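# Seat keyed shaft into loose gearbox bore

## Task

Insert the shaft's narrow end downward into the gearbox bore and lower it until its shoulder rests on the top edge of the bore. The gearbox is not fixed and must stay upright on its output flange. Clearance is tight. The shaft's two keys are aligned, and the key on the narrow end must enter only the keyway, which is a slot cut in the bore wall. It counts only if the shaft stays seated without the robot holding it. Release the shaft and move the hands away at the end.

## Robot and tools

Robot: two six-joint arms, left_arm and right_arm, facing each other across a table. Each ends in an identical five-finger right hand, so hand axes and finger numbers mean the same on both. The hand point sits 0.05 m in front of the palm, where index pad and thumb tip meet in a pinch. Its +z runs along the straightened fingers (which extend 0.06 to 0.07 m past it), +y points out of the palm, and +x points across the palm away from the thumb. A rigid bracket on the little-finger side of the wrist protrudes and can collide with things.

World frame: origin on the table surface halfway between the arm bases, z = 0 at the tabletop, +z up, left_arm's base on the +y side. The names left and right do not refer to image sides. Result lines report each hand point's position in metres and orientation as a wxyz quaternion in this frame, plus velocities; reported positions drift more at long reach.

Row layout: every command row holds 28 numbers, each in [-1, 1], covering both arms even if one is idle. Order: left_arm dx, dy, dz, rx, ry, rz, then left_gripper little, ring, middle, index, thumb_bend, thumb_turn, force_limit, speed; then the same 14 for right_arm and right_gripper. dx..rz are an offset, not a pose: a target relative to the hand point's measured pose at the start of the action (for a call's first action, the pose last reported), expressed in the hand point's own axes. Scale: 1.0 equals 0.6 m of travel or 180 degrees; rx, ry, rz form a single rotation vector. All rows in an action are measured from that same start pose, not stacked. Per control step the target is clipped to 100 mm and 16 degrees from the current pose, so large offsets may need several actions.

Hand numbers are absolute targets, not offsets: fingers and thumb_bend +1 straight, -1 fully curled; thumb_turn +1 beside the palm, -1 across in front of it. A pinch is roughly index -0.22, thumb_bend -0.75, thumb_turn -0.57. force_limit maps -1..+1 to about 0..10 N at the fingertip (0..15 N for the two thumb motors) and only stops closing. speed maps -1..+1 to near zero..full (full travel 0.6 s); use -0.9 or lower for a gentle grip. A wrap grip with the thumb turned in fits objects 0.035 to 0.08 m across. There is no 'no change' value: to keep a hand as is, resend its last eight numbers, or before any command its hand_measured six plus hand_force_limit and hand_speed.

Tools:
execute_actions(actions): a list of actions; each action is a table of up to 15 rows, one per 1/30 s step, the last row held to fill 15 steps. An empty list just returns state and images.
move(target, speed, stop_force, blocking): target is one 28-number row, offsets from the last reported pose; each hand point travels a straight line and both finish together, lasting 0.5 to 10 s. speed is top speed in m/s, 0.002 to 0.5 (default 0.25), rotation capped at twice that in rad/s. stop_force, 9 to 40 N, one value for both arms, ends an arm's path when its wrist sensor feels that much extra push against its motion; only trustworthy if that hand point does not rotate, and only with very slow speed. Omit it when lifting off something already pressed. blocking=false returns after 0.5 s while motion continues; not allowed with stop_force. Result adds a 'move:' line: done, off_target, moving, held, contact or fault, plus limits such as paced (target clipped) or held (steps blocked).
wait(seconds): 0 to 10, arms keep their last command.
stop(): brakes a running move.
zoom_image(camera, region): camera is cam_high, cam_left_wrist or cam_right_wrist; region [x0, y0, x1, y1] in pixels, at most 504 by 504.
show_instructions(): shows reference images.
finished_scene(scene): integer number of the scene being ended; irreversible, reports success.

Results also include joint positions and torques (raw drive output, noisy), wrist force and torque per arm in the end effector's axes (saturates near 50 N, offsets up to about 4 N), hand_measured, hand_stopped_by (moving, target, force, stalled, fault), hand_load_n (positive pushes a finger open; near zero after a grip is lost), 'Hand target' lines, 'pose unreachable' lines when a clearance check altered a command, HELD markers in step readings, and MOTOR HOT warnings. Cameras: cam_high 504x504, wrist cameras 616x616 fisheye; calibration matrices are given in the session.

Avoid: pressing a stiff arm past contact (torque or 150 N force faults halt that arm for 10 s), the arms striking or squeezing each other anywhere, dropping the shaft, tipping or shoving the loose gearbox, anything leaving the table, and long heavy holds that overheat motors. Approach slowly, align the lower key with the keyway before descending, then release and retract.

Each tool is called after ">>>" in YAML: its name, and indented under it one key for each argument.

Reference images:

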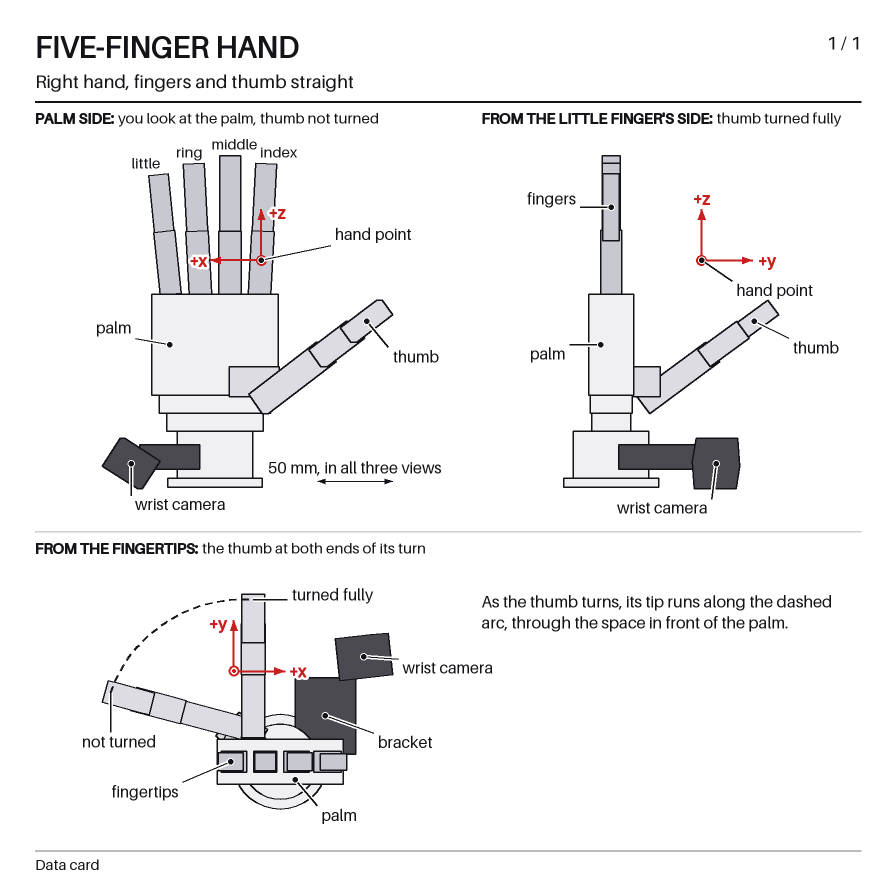

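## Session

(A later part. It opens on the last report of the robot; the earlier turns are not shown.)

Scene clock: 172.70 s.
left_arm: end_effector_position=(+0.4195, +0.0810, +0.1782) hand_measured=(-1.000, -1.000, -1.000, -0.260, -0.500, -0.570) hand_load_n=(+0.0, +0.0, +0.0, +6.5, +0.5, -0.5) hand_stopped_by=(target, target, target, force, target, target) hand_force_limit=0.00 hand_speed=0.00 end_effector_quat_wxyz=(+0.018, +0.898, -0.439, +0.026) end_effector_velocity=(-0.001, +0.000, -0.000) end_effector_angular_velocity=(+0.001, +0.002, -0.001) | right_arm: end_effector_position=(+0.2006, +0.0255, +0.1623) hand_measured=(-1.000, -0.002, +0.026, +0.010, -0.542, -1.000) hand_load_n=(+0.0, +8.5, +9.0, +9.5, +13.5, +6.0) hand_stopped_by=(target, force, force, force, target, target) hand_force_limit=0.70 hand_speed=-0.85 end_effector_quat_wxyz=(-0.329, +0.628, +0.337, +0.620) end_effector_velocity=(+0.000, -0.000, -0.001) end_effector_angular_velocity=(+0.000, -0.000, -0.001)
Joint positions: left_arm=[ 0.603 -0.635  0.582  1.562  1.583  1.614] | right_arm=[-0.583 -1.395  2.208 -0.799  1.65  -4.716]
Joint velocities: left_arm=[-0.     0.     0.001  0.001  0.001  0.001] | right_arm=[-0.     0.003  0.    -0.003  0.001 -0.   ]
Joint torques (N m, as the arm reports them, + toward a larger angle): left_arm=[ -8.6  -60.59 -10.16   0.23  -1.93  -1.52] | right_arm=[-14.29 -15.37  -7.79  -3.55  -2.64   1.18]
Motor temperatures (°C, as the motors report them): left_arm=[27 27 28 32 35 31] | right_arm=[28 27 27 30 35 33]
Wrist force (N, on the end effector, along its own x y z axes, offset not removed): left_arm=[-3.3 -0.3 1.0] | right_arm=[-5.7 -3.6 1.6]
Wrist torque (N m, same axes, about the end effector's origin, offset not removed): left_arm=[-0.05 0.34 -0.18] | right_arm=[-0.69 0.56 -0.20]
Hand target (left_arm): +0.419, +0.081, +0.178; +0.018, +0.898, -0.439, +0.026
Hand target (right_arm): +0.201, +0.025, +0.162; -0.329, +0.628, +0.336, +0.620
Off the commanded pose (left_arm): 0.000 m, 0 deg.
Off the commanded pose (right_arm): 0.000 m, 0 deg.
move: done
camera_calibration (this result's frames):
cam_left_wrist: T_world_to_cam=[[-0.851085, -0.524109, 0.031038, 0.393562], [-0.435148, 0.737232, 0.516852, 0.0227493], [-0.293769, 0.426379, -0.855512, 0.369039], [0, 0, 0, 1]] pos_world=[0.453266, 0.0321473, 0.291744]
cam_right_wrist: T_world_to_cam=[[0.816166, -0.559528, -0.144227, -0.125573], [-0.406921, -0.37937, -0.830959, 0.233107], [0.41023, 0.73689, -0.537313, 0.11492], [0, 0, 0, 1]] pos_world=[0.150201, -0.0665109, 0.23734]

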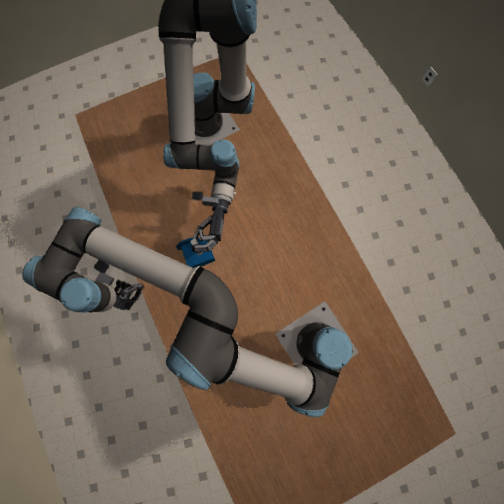

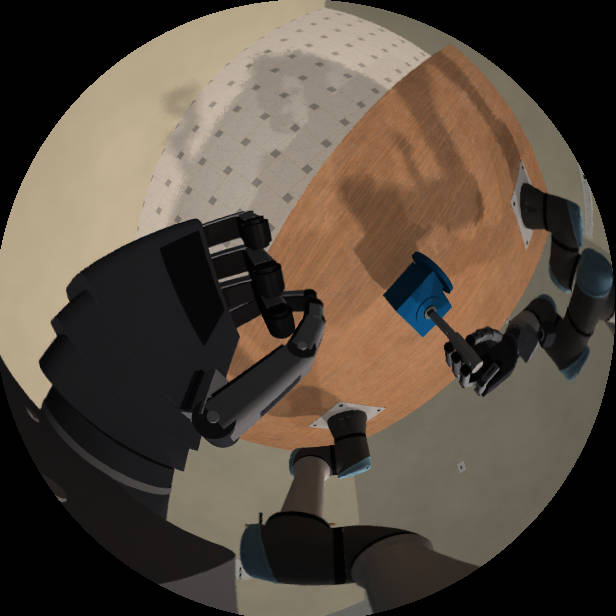

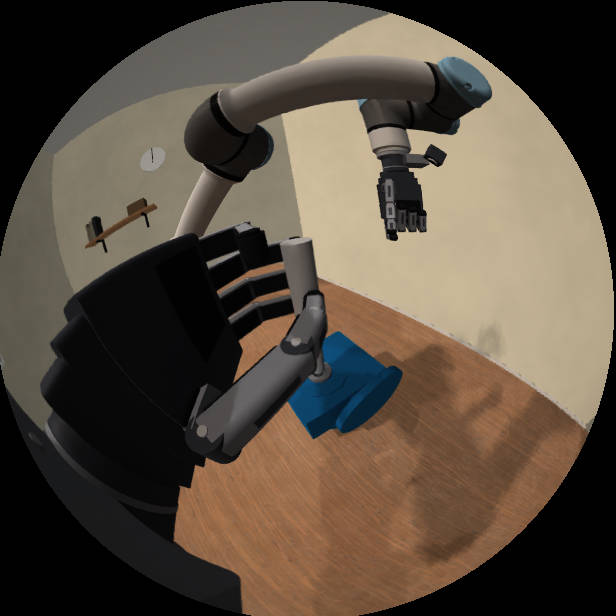

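>>> move:
  target: [0,0,0,0,0,0,-1,-1,-1,-1,-0.5,-0.57,0,0,-0.003,-0.0025,0,0,0,0,-1,-0.3,-0.3,-0.3,-0.55,-1,0.7,-0.85]
  speed: 0.01

>>> move:
  target: [0,0,0,0,0,0,-1,-1,-1,-1,-0.5,-0.57,0,0,-0.04,0,0,0,0,0,-1,-0.3,-0.3,-0.3,-0.55,-1,0.7,-0.85]
  speed: 0.005
  stop_force: 9

>>> zoom_image:
  camera: "cam_left_wrist"
  region: [410,290,470,350]

>>> zoom_image:
  camera: "cam_right_wrist"
  region: [290,340,350,400]

Scene clock: 173.57 s.
left_arm: end_effector_position=(+0.4195, +0.0810, +0.1782) hand_measured=(-1.000, -1.000, -1.000, -0.260, -0.500, -0.570) hand_load_n=(+0.0, +0.0, +0.0, +6.5, +0.5, -0.5) hand_stopped_by=(target, target, target, force, target, target) hand_force_limit=0.00 hand_speed=0.00 end_effector_quat_wxyz=(+0.018, +0.898, -0.439, +0.026) end_effector_velocity=(-0.000, -0.000, -0.000) end_effector_angular_velocity=(-0.001, +0.001, -0.000) | right_arm: end_effector_position=(+0.1993, +0.0262, +0.1605) hand_measured=(-1.000, -0.002, +0.026, +0.010, -0.542, -1.000) hand_load_n=(+0.0, +8.5, +9.0, +9.5, +13.5, +6.0) hand_stopped_by=(target, force, force, force, target, target) hand_force_limit=0.70 hand_speed=-0.85 end_effector_quat_wxyz=(-0.329, +0.628, +0.336, +0.620) end_effector_velocity=(-0.000, +0.000, -0.001) end_effector_angular_velocity=(-0.002, +0.001, +0.000)
Joint positions: left_arm=[ 0.603 -0.635  0.582  1.562  1.583  1.614] | right_arm=[-0.579 -1.39   2.208 -0.804  1.655 -4.716]
Joint velocities: left_arm=[ 0.     0.     0.001 -0.001  0.001  0.   ] | right_arm=[ 0.001  0.002 -0.     0.001  0.001  0.   ]
Joint torques (N m, as the arm reports them, + toward a larger angle): left_arm=[ -8.13 -58.62 -11.84   0.49  -1.73  -1.32] | right_arm=[ 12.89 -14.61  -9.06  -3.54   2.42   1.49]
Motor temperatures (°C, as the motors report them): left_arm=[27 27 28 32 35 31] | right_arm=[28 27 27 30 35 33]
Wrist force (N, on the end effector, along its own x y z axes, offset not removed): left_arm=[-0.2 1.4 3.3] | right_arm=[-2.3 -1.9 1.5]
Wrist torque (N m, same axes, about the end effector's origin, offset not removed): left_arm=[-0.07 -0.08 0.15] | right_arm=[-0.39 0.21 0.10]
Hand target (left_arm): +0.419, +0.081, +0.178; +0.018, +0.898, -0.439, +0.026
Hand target (right_arm): +0.199, +0.026, +0.160; -0.329, +0.628, +0.337, +0.620
Off the commanded pose (left_arm): 0.000 m, 0 deg.
Off the commanded pose (right_arm): 0.000 m, 0 deg.
move: done
camera_calibration (this result's frames):
cam_left_wrist: T_world_to_cam=[[-0.851083, -0.524113, 0.0310357, 0.393562], [-0.435152, 0.737231, 0.51685, 0.0227511], [-0.293768, 0.426377, -0.855513, 0.369039], [0, 0, 0, 1]] pos_world=[0.453266, 0.0321485, 0.291744]
cam_right_wrist: T_world_to_cam=[[0.816152, -0.55955, -0.144222, -0.124401], [-0.406934, -0.379373, -0.830951, 0.231433], [0.410245, 0.736871, -0.537327, 0.113881], [0, 0, 0, 1]] pos_world=[0.148989, -0.0657246, 0.23556]

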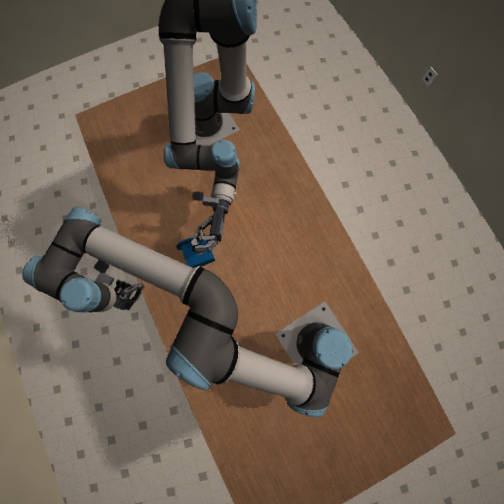

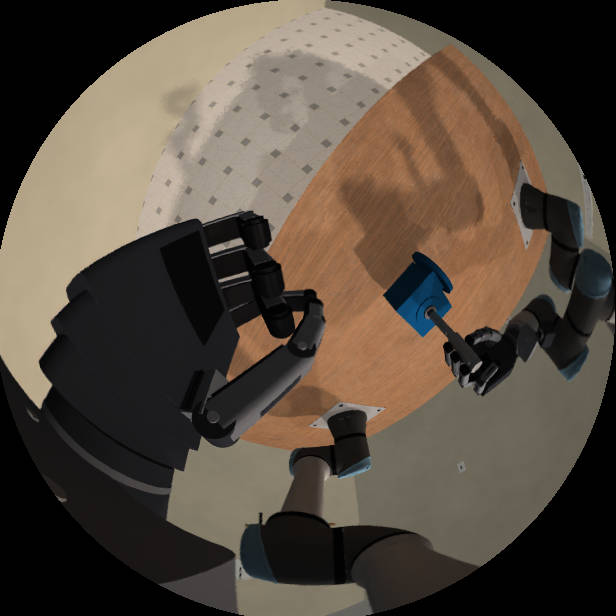

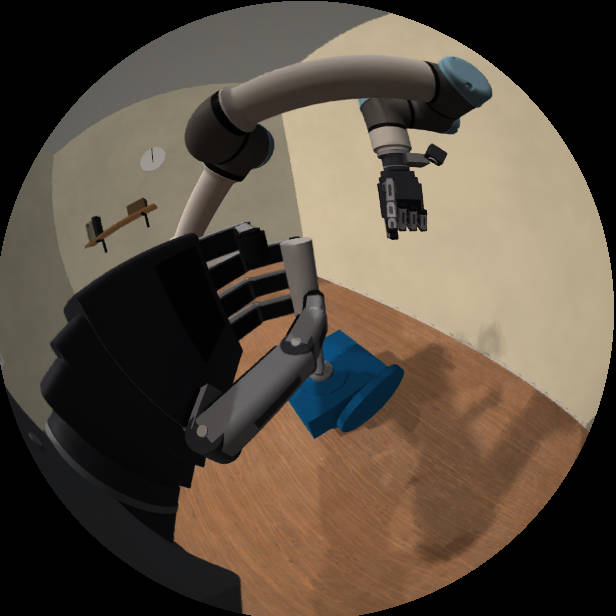

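Scene clock: 174.70 s.
left_arm: end_effector_position=(+0.4195, +0.0810, +0.1782) hand_measured=(-1.000, -1.000, -1.000, -0.260, -0.500, -0.570) hand_load_n=(+0.0, +0.0, +0.0, +6.5, +0.5, -0.5) hand_stopped_by=(target, target, target, force, target, target) hand_force_limit=0.00 hand_speed=0.00 end_effector_quat_wxyz=(+0.018, +0.898, -0.439, +0.026) end_effector_velocity=(+0.001, +0.000, +0.001) end_effector_angular_velocity=(-0.002, -0.002, -0.000) | right_arm: end_effector_position=(+0.1992, +0.0261, +0.1565) hand_measured=(-1.000, -0.002, +0.026, +0.010, -0.542, -1.000) hand_load_n=(+0.0, +8.5, +8.5, +9.5, +14.5, +1.5) hand_stopped_by=(target, force, force, force, target, target) hand_force_limit=0.70 hand_speed=-0.85 end_effector_quat_wxyz=(-0.329, +0.628, +0.337, +0.620) end_effector_velocity=(+0.000, -0.000, +0.001) end_effector_angular_velocity=(-0.001, +0.000, -0.002)
Joint positions: left_arm=[ 0.603 -0.635  0.582  1.562  1.583  1.614] | right_arm=[-0.579 -1.381  2.212 -0.816  1.655 -4.716]
Joint velocities: left_arm=[ 0.001 -0.002 -0.001 -0.    -0.     0.001] | right_arm=[-0.    -0.004 -0.002  0.006  0.001  0.   ]
Joint torques (N m, as the arm reports them, + toward a larger angle): left_arm=[ -8.69 -58.6  -12.64   0.64  -1.67  -1.27] | right_arm=[ -1.88 -25.52 -23.42   1.78  -1.96   1.49]
Motor temperatures (°C, as the motors report them): left_arm=[27 27 28 32 35 31] | right_arm=[28 27 27 30 35 33]
Wrist force (N, on the end effector, along its own x y z axes, offset not removed): left_arm=[-3.5 0.1 -1.2] | right_arm=[6.9 -3.1 1.2]
Wrist torque (N m, same axes, about the end effector's origin, offset not removed): left_arm=[0.13 0.52 -0.26] | right_arm=[-0.74 0.24 0.06]
Hand target (left_arm): +0.419, +0.081, +0.178; +0.018, +0.898, -0.439, +0.026
Hand target (right_arm): +0.199, +0.026, +0.157; -0.329, +0.628, +0.336, +0.620
Off the commanded pose (left_arm): 0.000 m, 0 deg.
Off the commanded pose (right_arm): 0.020 m, 0 deg.
move: contact (right_arm)
camera_calibration (this result's frames):
cam_left_wrist: T_world_to_cam=[[-0.851083, -0.524113, 0.0310355, 0.393562], [-0.435152, 0.73723, 0.51685, 0.0227511], [-0.293768, 0.426377, -0.855513, 0.369038], [0, 0, 0, 1]] pos_world=[0.453266, 0.0321485, 0.291744]
cam_right_wrist: T_world_to_cam=[[0.816177, -0.559519, -0.144203, -0.124963], [-0.407006, -0.379578, -0.830823, 0.228037], [0.410125, 0.73679, -0.53753, 0.111925], [0, 0, 0, 1]] pos_world=[0.148901, -0.0658265, 0.231601]

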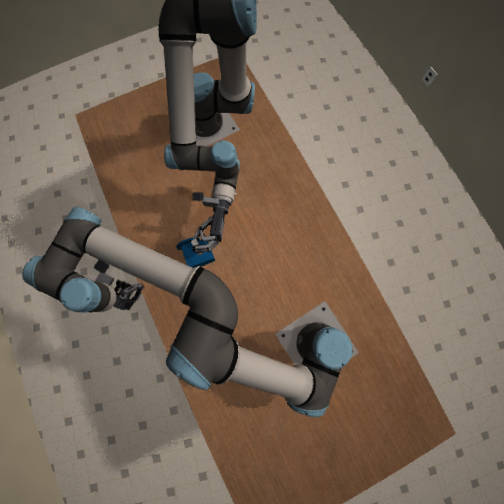

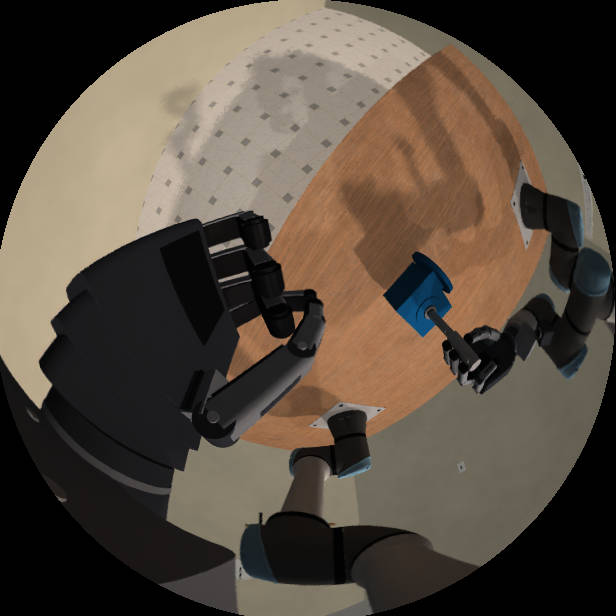

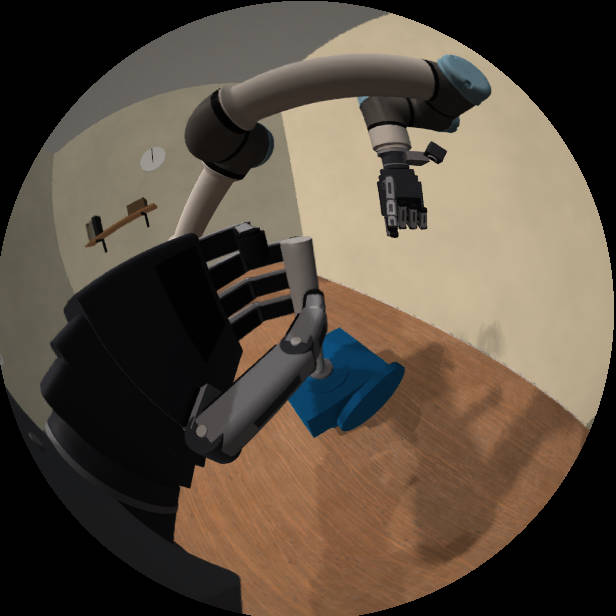

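Region (410, 290, 470, 350) of cam_left_wrist's 616x616 image, scaled by 8.400, with more detail than that image has.

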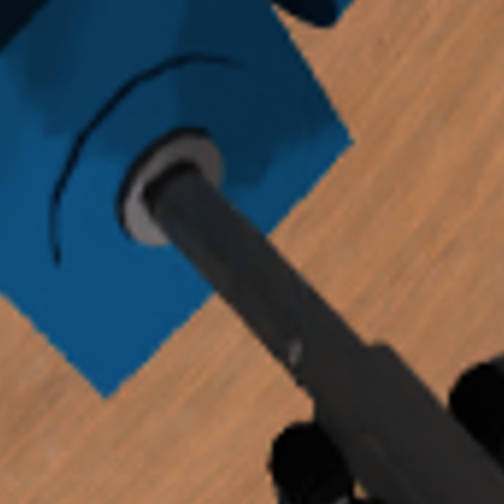

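Region (290, 340, 350, 400) of cam_right_wrist's 616x616 image, scaled by 8.400, with more detail than that image has.

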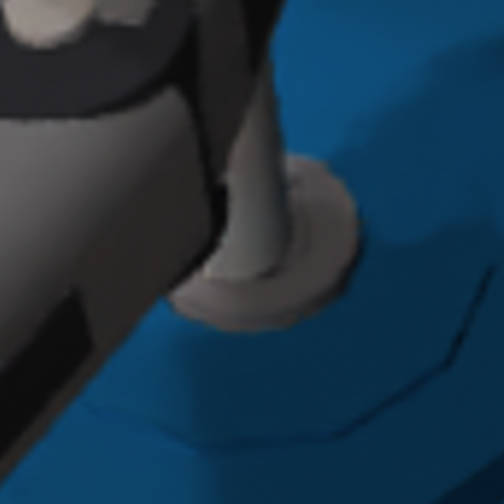

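>>> move:
  target: [0,0,0,0,0,0,-1,-1,-1,-1,-0.5,-0.57,0,0,0.002,0.002,0.001,0,0,0,-1,-0.3,-0.3,-0.3,-0.55,-1,0.7,-0.85]
  speed: 0.01

>>> move:
  target: [0,0,0,0,0,0,-1,-1,-1,-1,-0.5,-0.57,0,0,-0.04,0,0,0,0,0,-1,-0.3,-0.3,-0.3,-0.55,-1,0.7,-0.85]
  speed: 0.005
  stop_force: 9

>>> zoom_image:
  camera: "cam_left_wrist"
  region: [410,290,470,350]

>>> zoom_image:
  camera: "cam_right_wrist"
  region: [290,340,350,400]

Scene clock: 175.60 s.
left_arm: end_effector_position=(+0.4195, +0.0810, +0.1782) hand_measured=(-1.000, -1.000, -1.000, -0.260, -0.500, -0.570) hand_load_n=(+0.0, +0.0, +0.0, +6.5, +0.5, -0.5) hand_stopped_by=(target, target, target, force, target, target) hand_force_limit=0.00 hand_speed=0.00 end_effector_quat_wxyz=(+0.018, +0.898, -0.439, +0.026) end_effector_velocity=(-0.000, +0.000, -0.001) end_effector_angular_velocity=(+0.001, +0.002, +0.001) | right_arm: end_effector_position=(+0.2005, +0.0260, +0.1577) hand_measured=(-1.000, -0.002, +0.026, +0.010, -0.542, -1.000) hand_load_n=(+0.0, +7.5, +8.5, +11.0, +13.5, +3.0) hand_stopped_by=(target, force, force, force, target, target) hand_force_limit=0.70 hand_speed=-0.85 end_effector_quat_wxyz=(-0.329, +0.628, +0.337, +0.620) end_effector_velocity=(+0.000, +0.000, +0.001) end_effector_angular_velocity=(+0.001, -0.001, +0.001)
Joint positions: left_arm=[ 0.603 -0.635  0.582  1.562  1.583  1.614] | right_arm=[-0.583 -1.384  2.211 -0.812  1.651 -4.716]
Joint velocities: left_arm=[ 0.001  0.001  0.001 -0.     0.001 -0.   ] | right_arm=[-0.001 -0.001 -0.     0.    -0.002 -0.   ]
Joint torques (N m, as the arm reports them, + toward a larger angle): left_arm=[ -8.28 -58.64 -12.9    0.55  -1.63  -1.29] | right_arm=[-14.56 -31.08 -28.39  -0.97  -2.52  -0.92]
Motor temperatures (°C, as the motors report them): left_arm=[27 27 28 32 35 31] | right_arm=[28 27 27 30 35 33]
Wrist force (N, on the end effector, along its own x y z axes, offset not removed): left_arm=[-1.8 -0.7 -1.4] | right_arm=[-6.0 -1.8 2.5]
Wrist torque (N m, same axes, about the end effector's origin, offset not removed): left_arm=[0.08 0.21 -0.10] | right_arm=[-0.56 0.66 -0.04]
Hand target (left_arm): +0.419, +0.081, +0.178; +0.018, +0.898, -0.439, +0.026
Hand target (right_arm): +0.201, +0.026, +0.158; -0.329, +0.628, +0.337, +0.620
Off the commanded pose (left_arm): 0.000 m, 0 deg.
Off the commanded pose (right_arm): 0.000 m, 0 deg.
move: done
camera_calibration (this result's frames):
cam_left_wrist: T_world_to_cam=[[-0.851083, -0.524112, 0.0310357, 0.393562], [-0.435152, 0.737231, 0.51685, 0.0227509], [-0.293768, 0.426377, -0.855513, 0.369039], [0, 0, 0, 1]] pos_world=[0.453266, 0.0321485, 0.291744]
cam_right_wrist: T_world_to_cam=[[0.816175, -0.559508, -0.144255, -0.125929], [-0.407037, -0.379553, -0.830819, 0.229493], [0.410098, 0.736811, -0.537522, 0.112136], [0, 0, 0, 1]] pos_world=[0.150206, -0.0659762, 0.232777]

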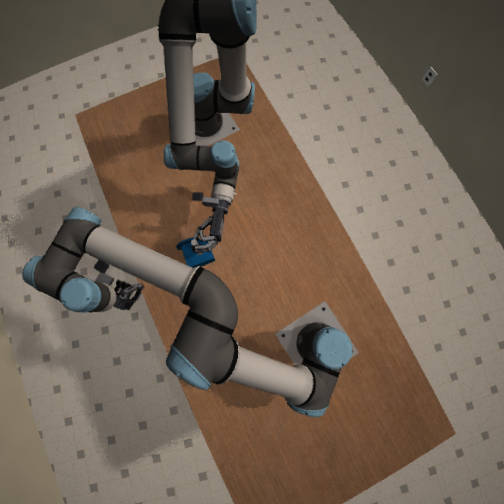

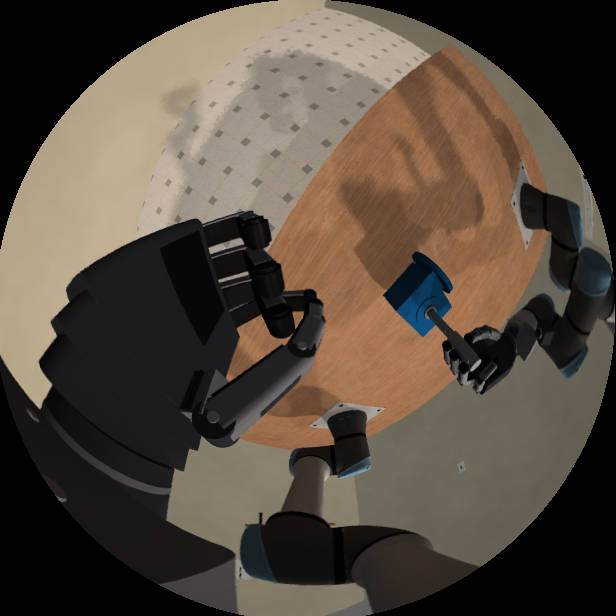

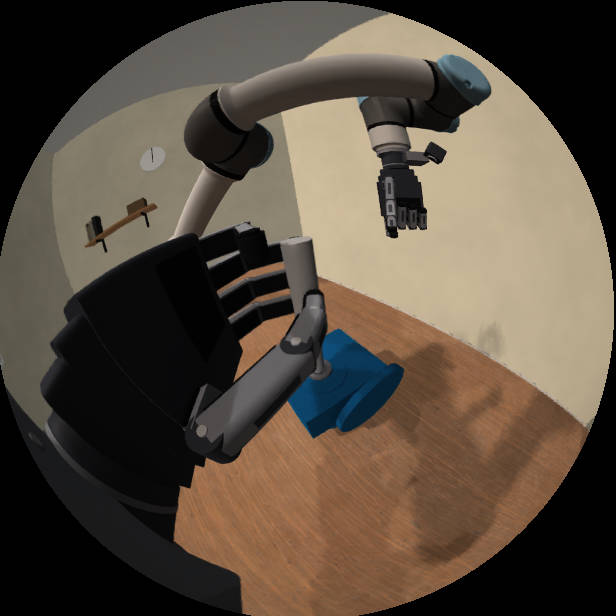

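Scene clock: 177.57 s.
left_arm: end_effector_position=(+0.4195, +0.0810, +0.1782) hand_measured=(-1.000, -1.000, -1.000, -0.260, -0.500, -0.570) hand_load_n=(+0.0, +0.0, +0.0, +6.5, +0.5, -0.5) hand_stopped_by=(target, target, target, force, target, target) hand_force_limit=0.00 hand_speed=0.00 end_effector_quat_wxyz=(+0.018, +0.898, -0.439, +0.026) end_effector_velocity=(+0.000, -0.001, +0.000) end_effector_angular_velocity=(-0.001, -0.002, -0.003) | right_arm: end_effector_position=(+0.2005, +0.0258, +0.1495) hand_measured=(-1.000, -0.002, +0.026, +0.010, -0.542, -1.000) hand_load_n=(+0.0, +7.5, +8.5, +10.0, +15.0, +1.0) hand_stopped_by=(target, force, force, force, target, target) hand_force_limit=0.70 hand_speed=-0.85 end_effector_quat_wxyz=(-0.329, +0.628, +0.337, +0.620) end_effector_velocity=(-0.000, -0.000, +0.001) end_effector_angular_velocity=(-0.001, +0.001, -0.000)
Joint positions: left_arm=[ 0.603 -0.635  0.582  1.562  1.583  1.614] | right_arm=[-0.583 -1.367  2.219 -0.837  1.651 -4.716]
Joint velocities: left_arm=[-0.001 -0.    -0.001 -0.001 -0.001  0.002] | right_arm=[ 0.    -0.004 -0.002  0.007  0.001 -0.   ]
Joint torques (N m, as the arm reports them, + toward a larger angle): left_arm=[ -7.67 -58.93 -12.38   0.51  -1.76  -1.4 ] | right_arm=[-11.86 -25.84 -22.27   2.08  -3.04  -0.75]
Motor temperatures (°C, as the motors report them): left_arm=[27 27 28 32 35 31] | right_arm=[28 27 27 30 35 33]
Wrist force (N, on the end effector, along its own x y z axes, offset not removed): left_arm=[-5.0 1.7 2.4] | right_arm=[6.6 1.1 4.4]
Wrist torque (N m, same axes, about the end effector's origin, offset not removed): left_arm=[0.04 0.54 -0.11] | right_arm=[-0.76 0.35 0.12]
Hand target (left_arm): +0.419, +0.081, +0.178; +0.018, +0.898, -0.439, +0.026
Hand target (right_arm): +0.201, +0.026, +0.150; -0.329, +0.628, +0.337, +0.620
Off the commanded pose (left_arm): 0.000 m, 0 deg.
Off the commanded pose (right_arm): 0.016 m, 0 deg.
move: contact (right_arm)
camera_calibration (this result's frames):
cam_left_wrist: T_world_to_cam=[[-0.851083, -0.524113, 0.0310357, 0.393562], [-0.435152, 0.73723, 0.51685, 0.022751], [-0.293768, 0.426377, -0.855513, 0.369039], [0, 0, 0, 1]] pos_world=[0.453266, 0.0321486, 0.291744]
cam_right_wrist: T_world_to_cam=[[0.816152, -0.559549, -0.144226, -0.127168], [-0.407161, -0.379774, -0.830657, 0.222624], [0.41002, 0.736665, -0.53778, 0.107991], [0, 0, 0, 1]] pos_world=[0.150154, -0.0661625, 0.224659]

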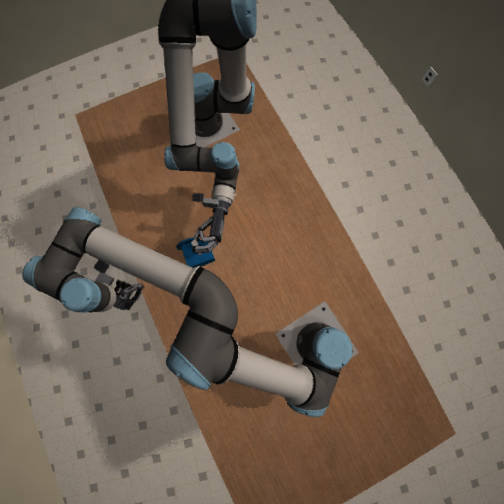

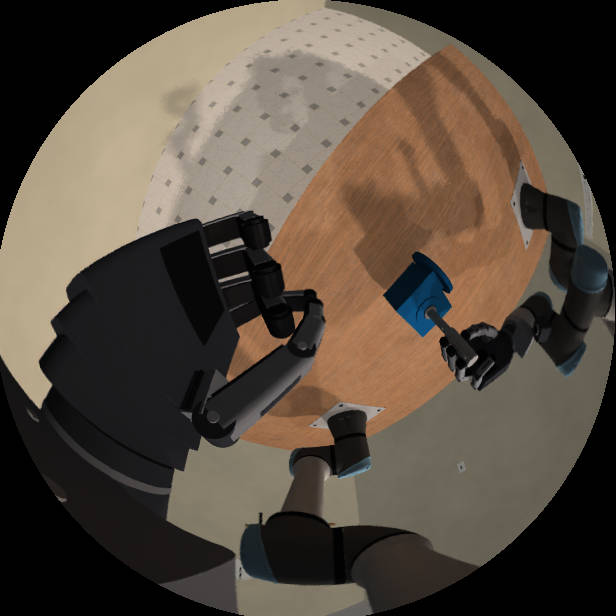

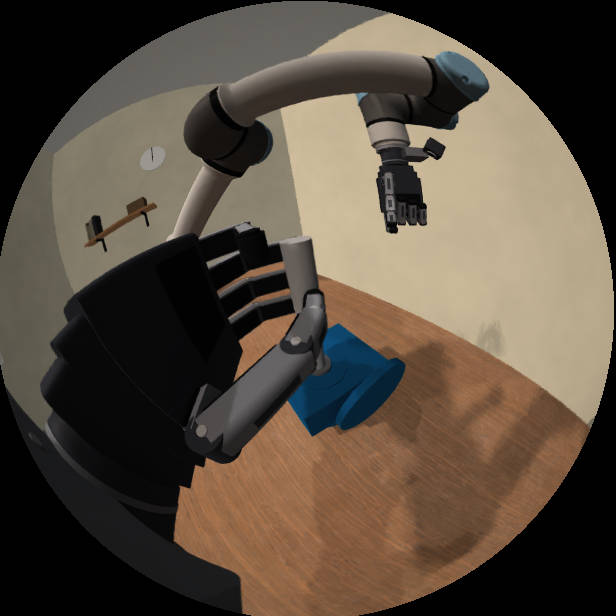

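Region (410, 290, 470, 350) of cam_left_wrist's 616x616 image, scaled by 8.400, with more detail than that image has.

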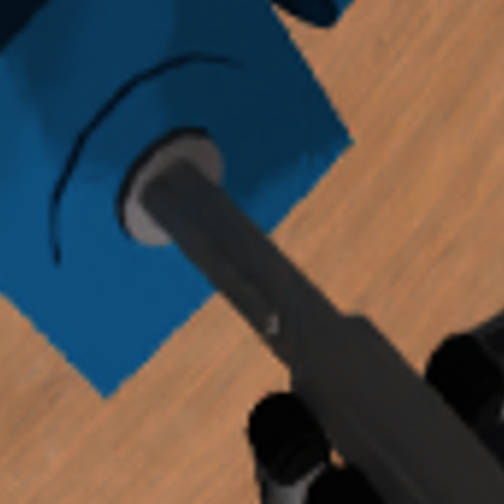

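Region (290, 340, 350, 400) of cam_right_wrist's 616x616 image, scaled by 8.400, with more detail than that image has.

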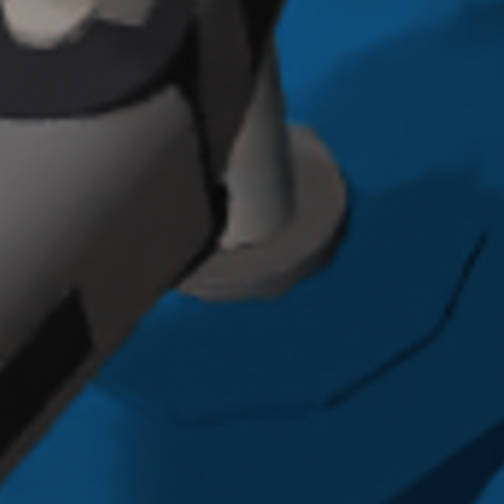

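>>> move:
  target: [0,0,0,0,0,0,-1,-1,-1,-1,-0.5,-0.57,0,0,0.001,-0.0014,0.0008,-0.022,0,0,-1,-0.3,-0.3,-0.3,-0.55,-1,0.7,-0.85]
  speed: 0.02

>>> move:
  target: [0,0,0,0,0,0,-1,-1,-1,-1,-0.5,-0.57,0,0,-0.04,0,0,0,0,0,-1,-0.3,-0.3,-0.3,-0.55,-1,0.7,-0.85]
  speed: 0.005
  stop_force: 9

>>> zoom_image:
  camera: "cam_left_wrist"
  region: [418,300,448,330]

Scene clock: 179.77 s.
left_arm: end_effector_position=(+0.4195, +0.0810, +0.1782) hand_measured=(-1.000, -1.000, -1.000, -0.260, -0.500, -0.570) hand_load_n=(+0.0, +0.0, +0.0, +6.5, +0.5, -0.5) hand_stopped_by=(target, target, target, force, target, target) hand_force_limit=0.00 hand_speed=0.00 end_effector_quat_wxyz=(+0.018, +0.898, -0.439, +0.026) end_effector_velocity=(+0.001, +0.001, +0.001) end_effector_angular_velocity=(-0.001, -0.001, +0.000) | right_arm: end_effector_position=(+0.2001, +0.0267, +0.1501) hand_measured=(-1.000, -0.002, +0.026, +0.010, -0.540, -1.000) hand_load_n=(+0.0, +7.0, +8.0, +9.5, +16.5, +2.0) hand_stopped_by=(target, force, force, force, target, target) hand_force_limit=0.70 hand_speed=-0.85 end_effector_quat_wxyz=(-0.307, +0.639, +0.315, +0.631) end_effector_velocity=(-0.001, +0.001, +0.000) end_effector_angular_velocity=(+0.001, -0.000, -0.002)
Joint positions: left_arm=[ 0.603 -0.635  0.582  1.562  1.583  1.614] | right_arm=[-0.534 -1.341  2.183 -0.827  1.769 -4.715]
Joint velocities: left_arm=[ 0.001 -0.001 -0.001  0.001 -0.     0.001] | right_arm=[ 0.004  0.002 -0.003 -0.     0.006  0.   ]
Joint torques (N m, as the arm reports them, + toward a larger angle): left_arm=[ -8.37 -59.16 -12.42   0.61  -1.6   -1.33] | right_arm=[ 13.64 -17.23 -29.56  -2.02   2.06   1.34]
Motor temperatures (°C, as the motors report them): left_arm=[27 27 28 32 35 31] | right_arm=[28 27 27 30 35 33]
Wrist force (N, on the end effector, along its own x y z axes, offset not removed): left_arm=[-0.6 -2.0 1.4] | right_arm=[-8.6 -2.5 2.7]
Wrist torque (N m, same axes, about the end effector's origin, offset not removed): left_arm=[-0.34 -0.05 -0.26] | right_arm=[-0.72 0.33 0.16]
Hand target (left_arm): +0.419, +0.081, +0.178; +0.018, +0.898, -0.439, +0.026
Hand target (right_arm): +0.200, +0.027, +0.150; -0.307, +0.639, +0.315, +0.631
Off the commanded pose (left_arm): 0.000 m, 0 deg.
Off the commanded pose (right_arm): 0.000 m, 0 deg.
move: done
camera_calibration (this result's frames):
cam_left_wrist: T_world_to_cam=[[-0.851083, -0.524112, 0.0310357, 0.393562], [-0.435152, 0.737231, 0.51685, 0.022751], [-0.293768, 0.426377, -0.855513, 0.369039], [0, 0, 0, 1]] pos_world=[0.453266, 0.0321485, 0.291744]
cam_right_wrist: T_world_to_cam=[[0.775989, -0.614281, -0.143179, -0.116907], [-0.431331, -0.351176, -0.831041, 0.227404], [0.460212, 0.706636, -0.537467, 0.0985483], [0, 0, 0, 1]] pos_world=[0.143452, -0.0615929, 0.22521]

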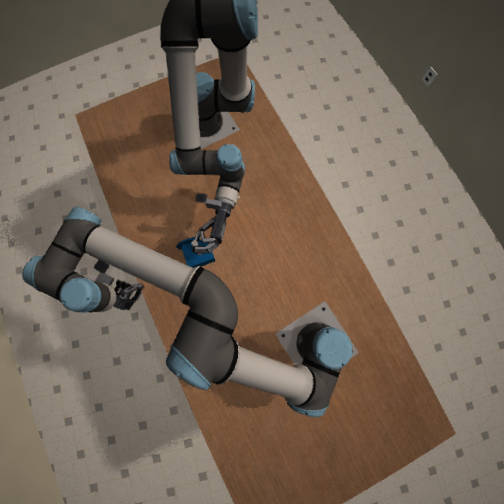

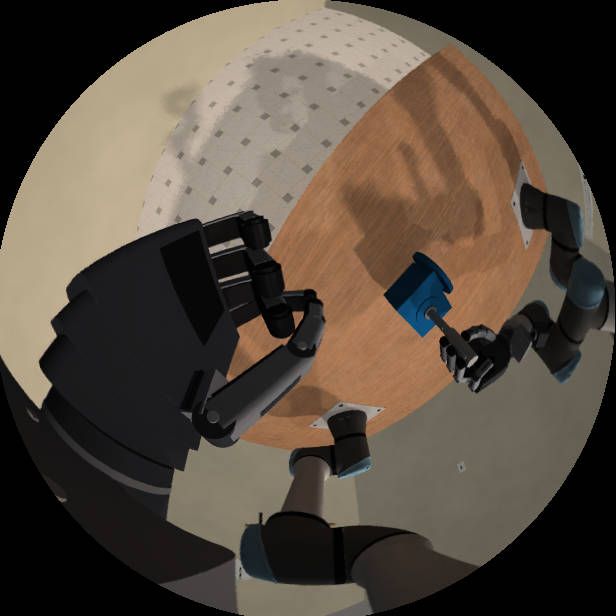

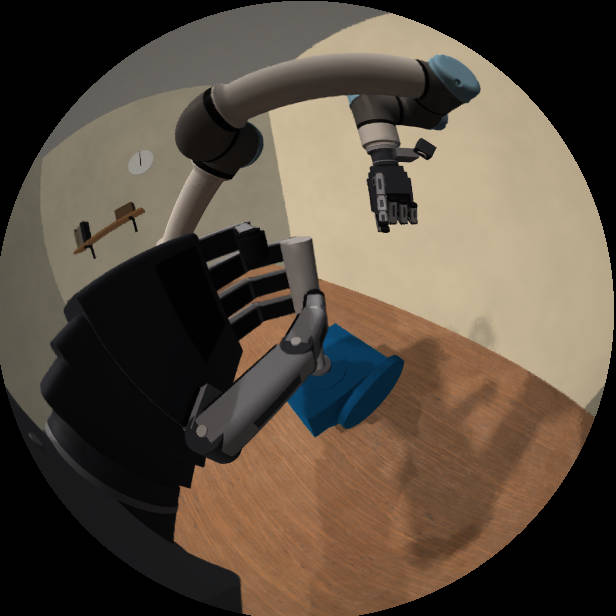

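Scene clock: 180.27 s.
left_arm: end_effector_position=(+0.4195, +0.0810, +0.1782) hand_measured=(-1.000, -1.000, -1.000, -0.260, -0.500, -0.570) hand_load_n=(+0.0, +0.0, +0.0, +6.5, +0.5, -0.5) hand_stopped_by=(target, target, target, force, target, target) hand_force_limit=0.00 hand_speed=0.00 end_effector_quat_wxyz=(+0.018, +0.898, -0.439, +0.026) end_effector_velocity=(-0.000, +0.000, -0.001) end_effector_angular_velocity=(+0.002, +0.002, +0.001) | right_arm: end_effector_position=(+0.2000, +0.0267, +0.1494) hand_measured=(-1.000, -0.002, +0.026, +0.010, -0.540, -1.000) hand_load_n=(+0.0, +8.0, +8.5, +9.0, +15.5, +0.0) hand_stopped_by=(target, force, force, force, target, target) hand_force_limit=0.70 hand_speed=-0.85 end_effector_quat_wxyz=(-0.307, +0.639, +0.315, +0.631) end_effector_velocity=(-0.000, +0.000, +0.001) end_effector_angular_velocity=(-0.001, +0.000, +0.002)
Joint positions: left_arm=[ 0.603 -0.635  0.582  1.562  1.583  1.614] | right_arm=[-0.533 -1.34   2.183 -0.829  1.769 -4.715]
Joint velocities: left_arm=[ 0.     0.001  0.001  0.001  0.    -0.001] | right_arm=[ 0.    -0.003 -0.002  0.006 -0.001 -0.   ]
Joint torques (N m, as the arm reports them, + toward a larger angle): left_arm=[ -8.33 -58.83 -12.33   0.74  -1.7   -1.34] | right_arm=[  6.67 -25.83 -21.28   2.12  -0.99   1.4 ]
Motor temperatures (°C, as the motors report them): left_arm=[27 27 28 32 35 31] | right_arm=[28 27 27 30 35 33]
Wrist force (N, on the end effector, along its own x y z axes, offset not removed): left_arm=[-3.7 -0.4 -0.6] | right_arm=[7.2 2.3 5.5]
Wrist torque (N m, same axes, about the end effector's origin, offset not removed): left_arm=[-0.02 0.63 -0.21] | right_arm=[-0.51 0.27 0.18]
Hand target (left_arm): +0.419, +0.081, +0.178; +0.018, +0.898, -0.439, +0.026
Hand target (right_arm): +0.200, +0.027, +0.150; -0.307, +0.639, +0.315, +0.632
Off the commanded pose (left_arm): 0.000 m, 0 deg.
Off the commanded pose (right_arm): 0.023 m, 0 deg.
move: contact (right_arm)
camera_calibration (this result's frames):
cam_left_wrist: T_world_to_cam=[[-0.851083, -0.524112, 0.0310357, 0.393562], [-0.435152, 0.737231, 0.51685, 0.022751], [-0.293768, 0.426377, -0.855513, 0.369038], [0, 0, 0, 1]] pos_world=[0.453266, 0.0321485, 0.291744]
cam_right_wrist: T_world_to_cam=[[0.775993, -0.614274, -0.143189, -0.11696], [-0.43131, -0.351135, -0.831069, 0.226814], [0.460225, 0.706662, -0.537421, 0.0981492], [0, 0, 0, 1]] pos_world=[0.143417, -0.0615616, 0.224498]

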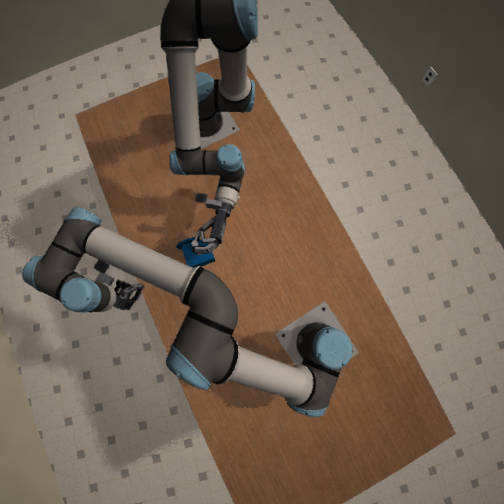

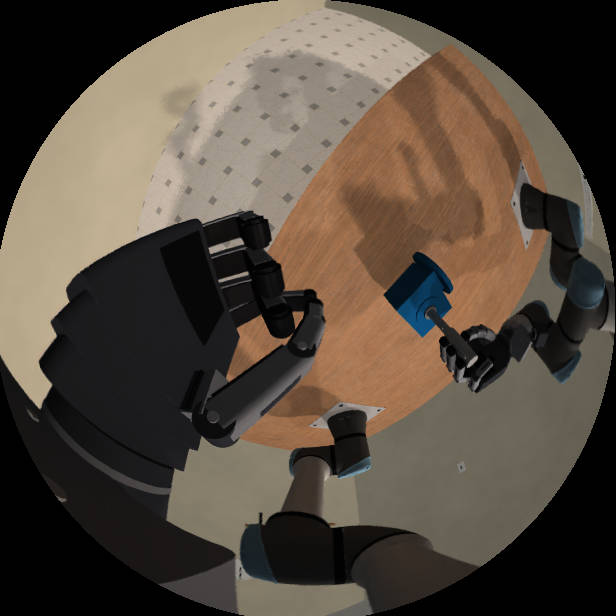

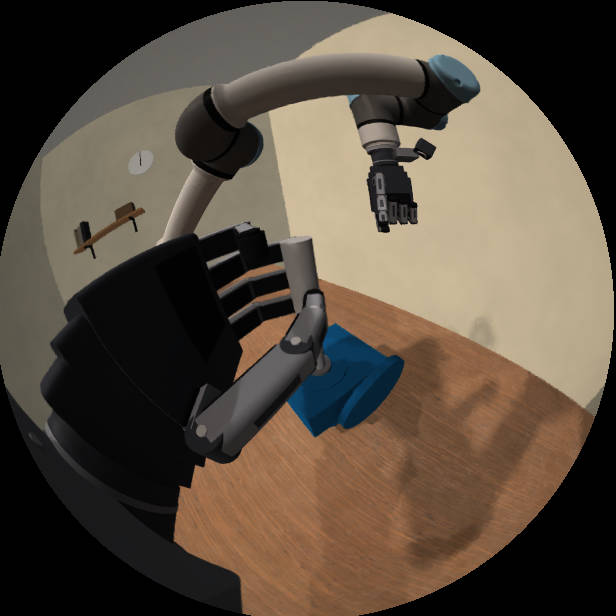

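Region (418, 300, 448, 330) of cam_left_wrist's 616x616 image, scaled by 16.800, with more detail than that image has.

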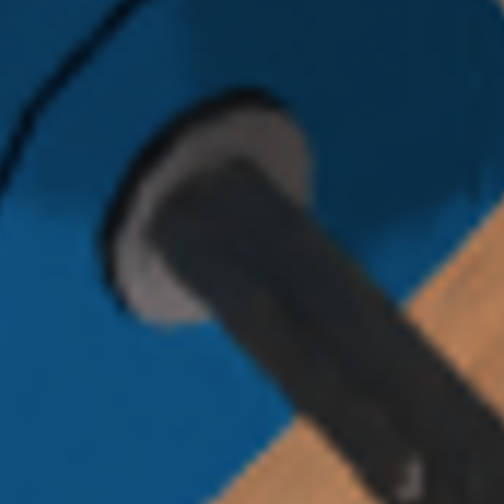

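>>> move:
  target: [0,0,0,0,0,0,-1,-1,-1,-1,-0.5,-0.57,0,0,0,0,-0.002,0,0,0,-1,0.09,0.11,0.09,-0.54,-1,0.7,-0.85]
  speed: 0.005

>>> zoom_image:
  camera: "cam_left_wrist"
  region: [405,290,505,390]

Scene clock: 182.37 s.
left_arm: end_effector_position=(+0.4195, +0.0810, +0.1782) hand_measured=(-1.000, -1.000, -1.000, -0.260, -0.500, -0.570) hand_load_n=(+0.0, +0.0, +0.0, +6.5, +0.5, -0.5) hand_stopped_by=(target, target, target, force, target, target) hand_force_limit=0.00 hand_speed=0.00 end_effector_quat_wxyz=(+0.018, +0.898, -0.439, +0.026) end_effector_velocity=(+0.000, -0.001, +0.001) end_effector_angular_velocity=(-0.003, -0.002, +0.001) | right_arm: end_effector_position=(+0.1993, +0.0258, +0.1494) hand_measured=(-1.000, +0.090, +0.110, +0.090, -0.536, -1.000) hand_load_n=(+0.0, +0.0, +0.0, +0.0, +0.0, +0.0) hand_stopped_by=(target, target, target, target, force, target) hand_force_limit=0.70 hand_speed=-0.85 end_effector_quat_wxyz=(-0.307, +0.639, +0.315, +0.631) end_effector_velocity=(-0.000, -0.001, -0.000) end_effector_angular_velocity=(-0.001, -0.000, -0.000)
Joint positions: left_arm=[ 0.603 -0.635  0.582  1.562  1.583  1.614] | right_arm=[-0.533 -1.342  2.186 -0.83   1.77  -4.715]
Joint velocities: left_arm=[-0.    -0.001 -0.002 -0.001  0.    -0.001] | right_arm=[ 0.    -0.001  0.001 -0.     0.001 -0.   ]
Joint torques (N m, as the arm reports them, + toward a larger angle): left_arm=[ -8.78 -58.76 -13.08   0.65  -1.7   -1.44] | right_arm=[ 12.19 -30.48  -5.33  -3.01   2.37   1.64]
Motor temperatures (°C, as the motors report them): left_arm=[27 27 28 32 35 31] | right_arm=[28 27 27 30 35 33]
Wrist force (N, on the end effector, along its own x y z axes, offset not removed): left_arm=[-3.0 -0.9 1.5] | right_arm=[-1.6 0.4 0.0]
Wrist torque (N m, same axes, about the end effector's origin, offset not removed): left_arm=[-0.12 0.23 -0.15] | right_arm=[0.02 0.62 0.26]
Hand target (left_arm): +0.419, +0.081, +0.178; +0.018, +0.898, -0.439, +0.026
Hand target (right_arm): +0.199, +0.026, +0.149; -0.307, +0.639, +0.315, +0.631
Off the commanded pose (left_arm): 0.000 m, 0 deg.
Off the commanded pose (right_arm): 0.000 m, 0 deg.
move: done
camera_calibration (this result's frames):
cam_left_wrist: T_world_to_cam=[[-0.851083, -0.524112, 0.0310357, 0.393562], [-0.435152, 0.737231, 0.51685, 0.022751], [-0.293768, 0.426377, -0.855513, 0.369039], [0, 0, 0, 1]] pos_world=[0.453266, 0.0321485, 0.291744]
cam_right_wrist: T_world_to_cam=[[0.775995, -0.614272, -0.143187, -0.116967], [-0.431292, -0.351114, -0.831088, 0.226209], [0.460239, 0.706675, -0.537393, 0.0991395], [0, 0, 0, 1]] pos_world=[0.1427, -0.0624837, 0.224528]

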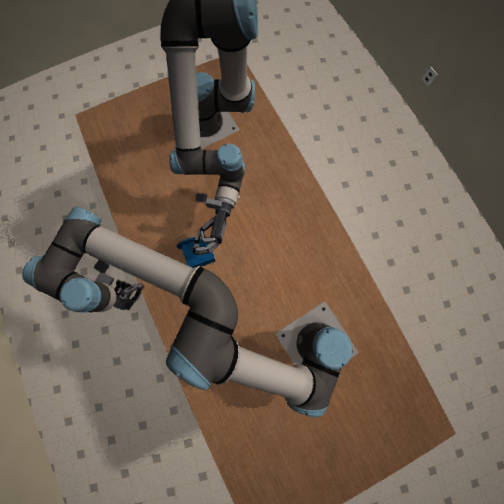

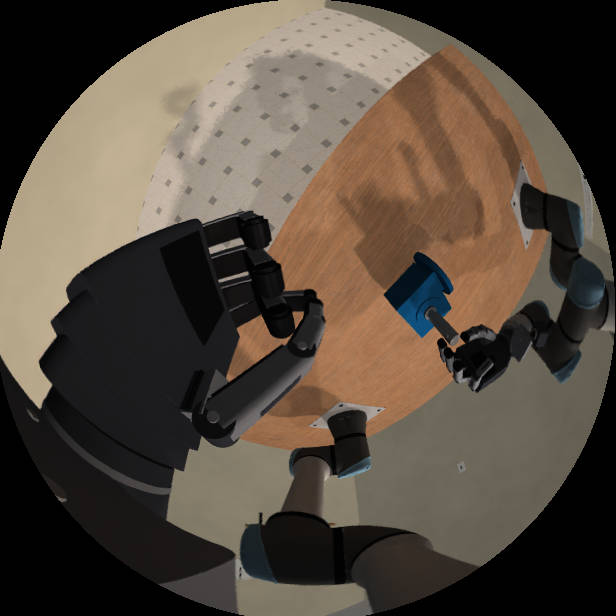

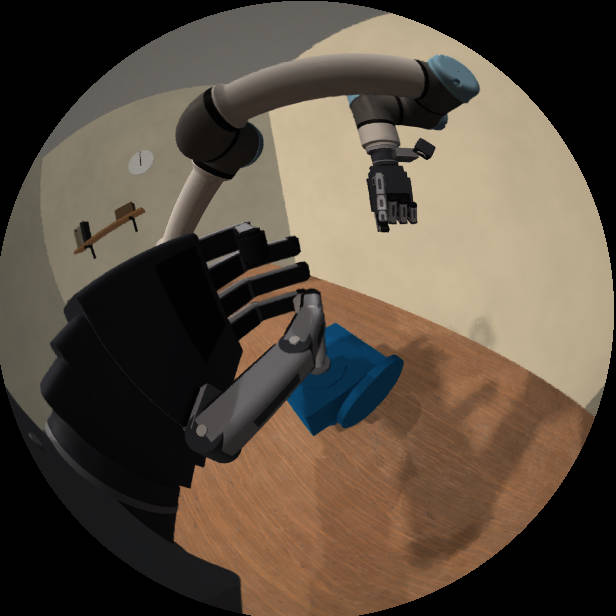

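Region (405, 290, 505, 390) of cam_left_wrist's 616x616 image, scaled by 5.040, with more detail than that image has.

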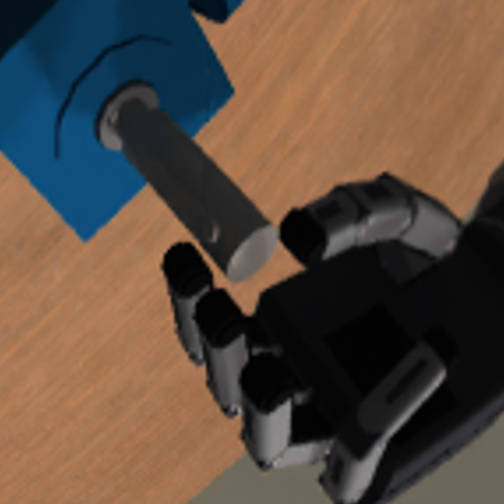

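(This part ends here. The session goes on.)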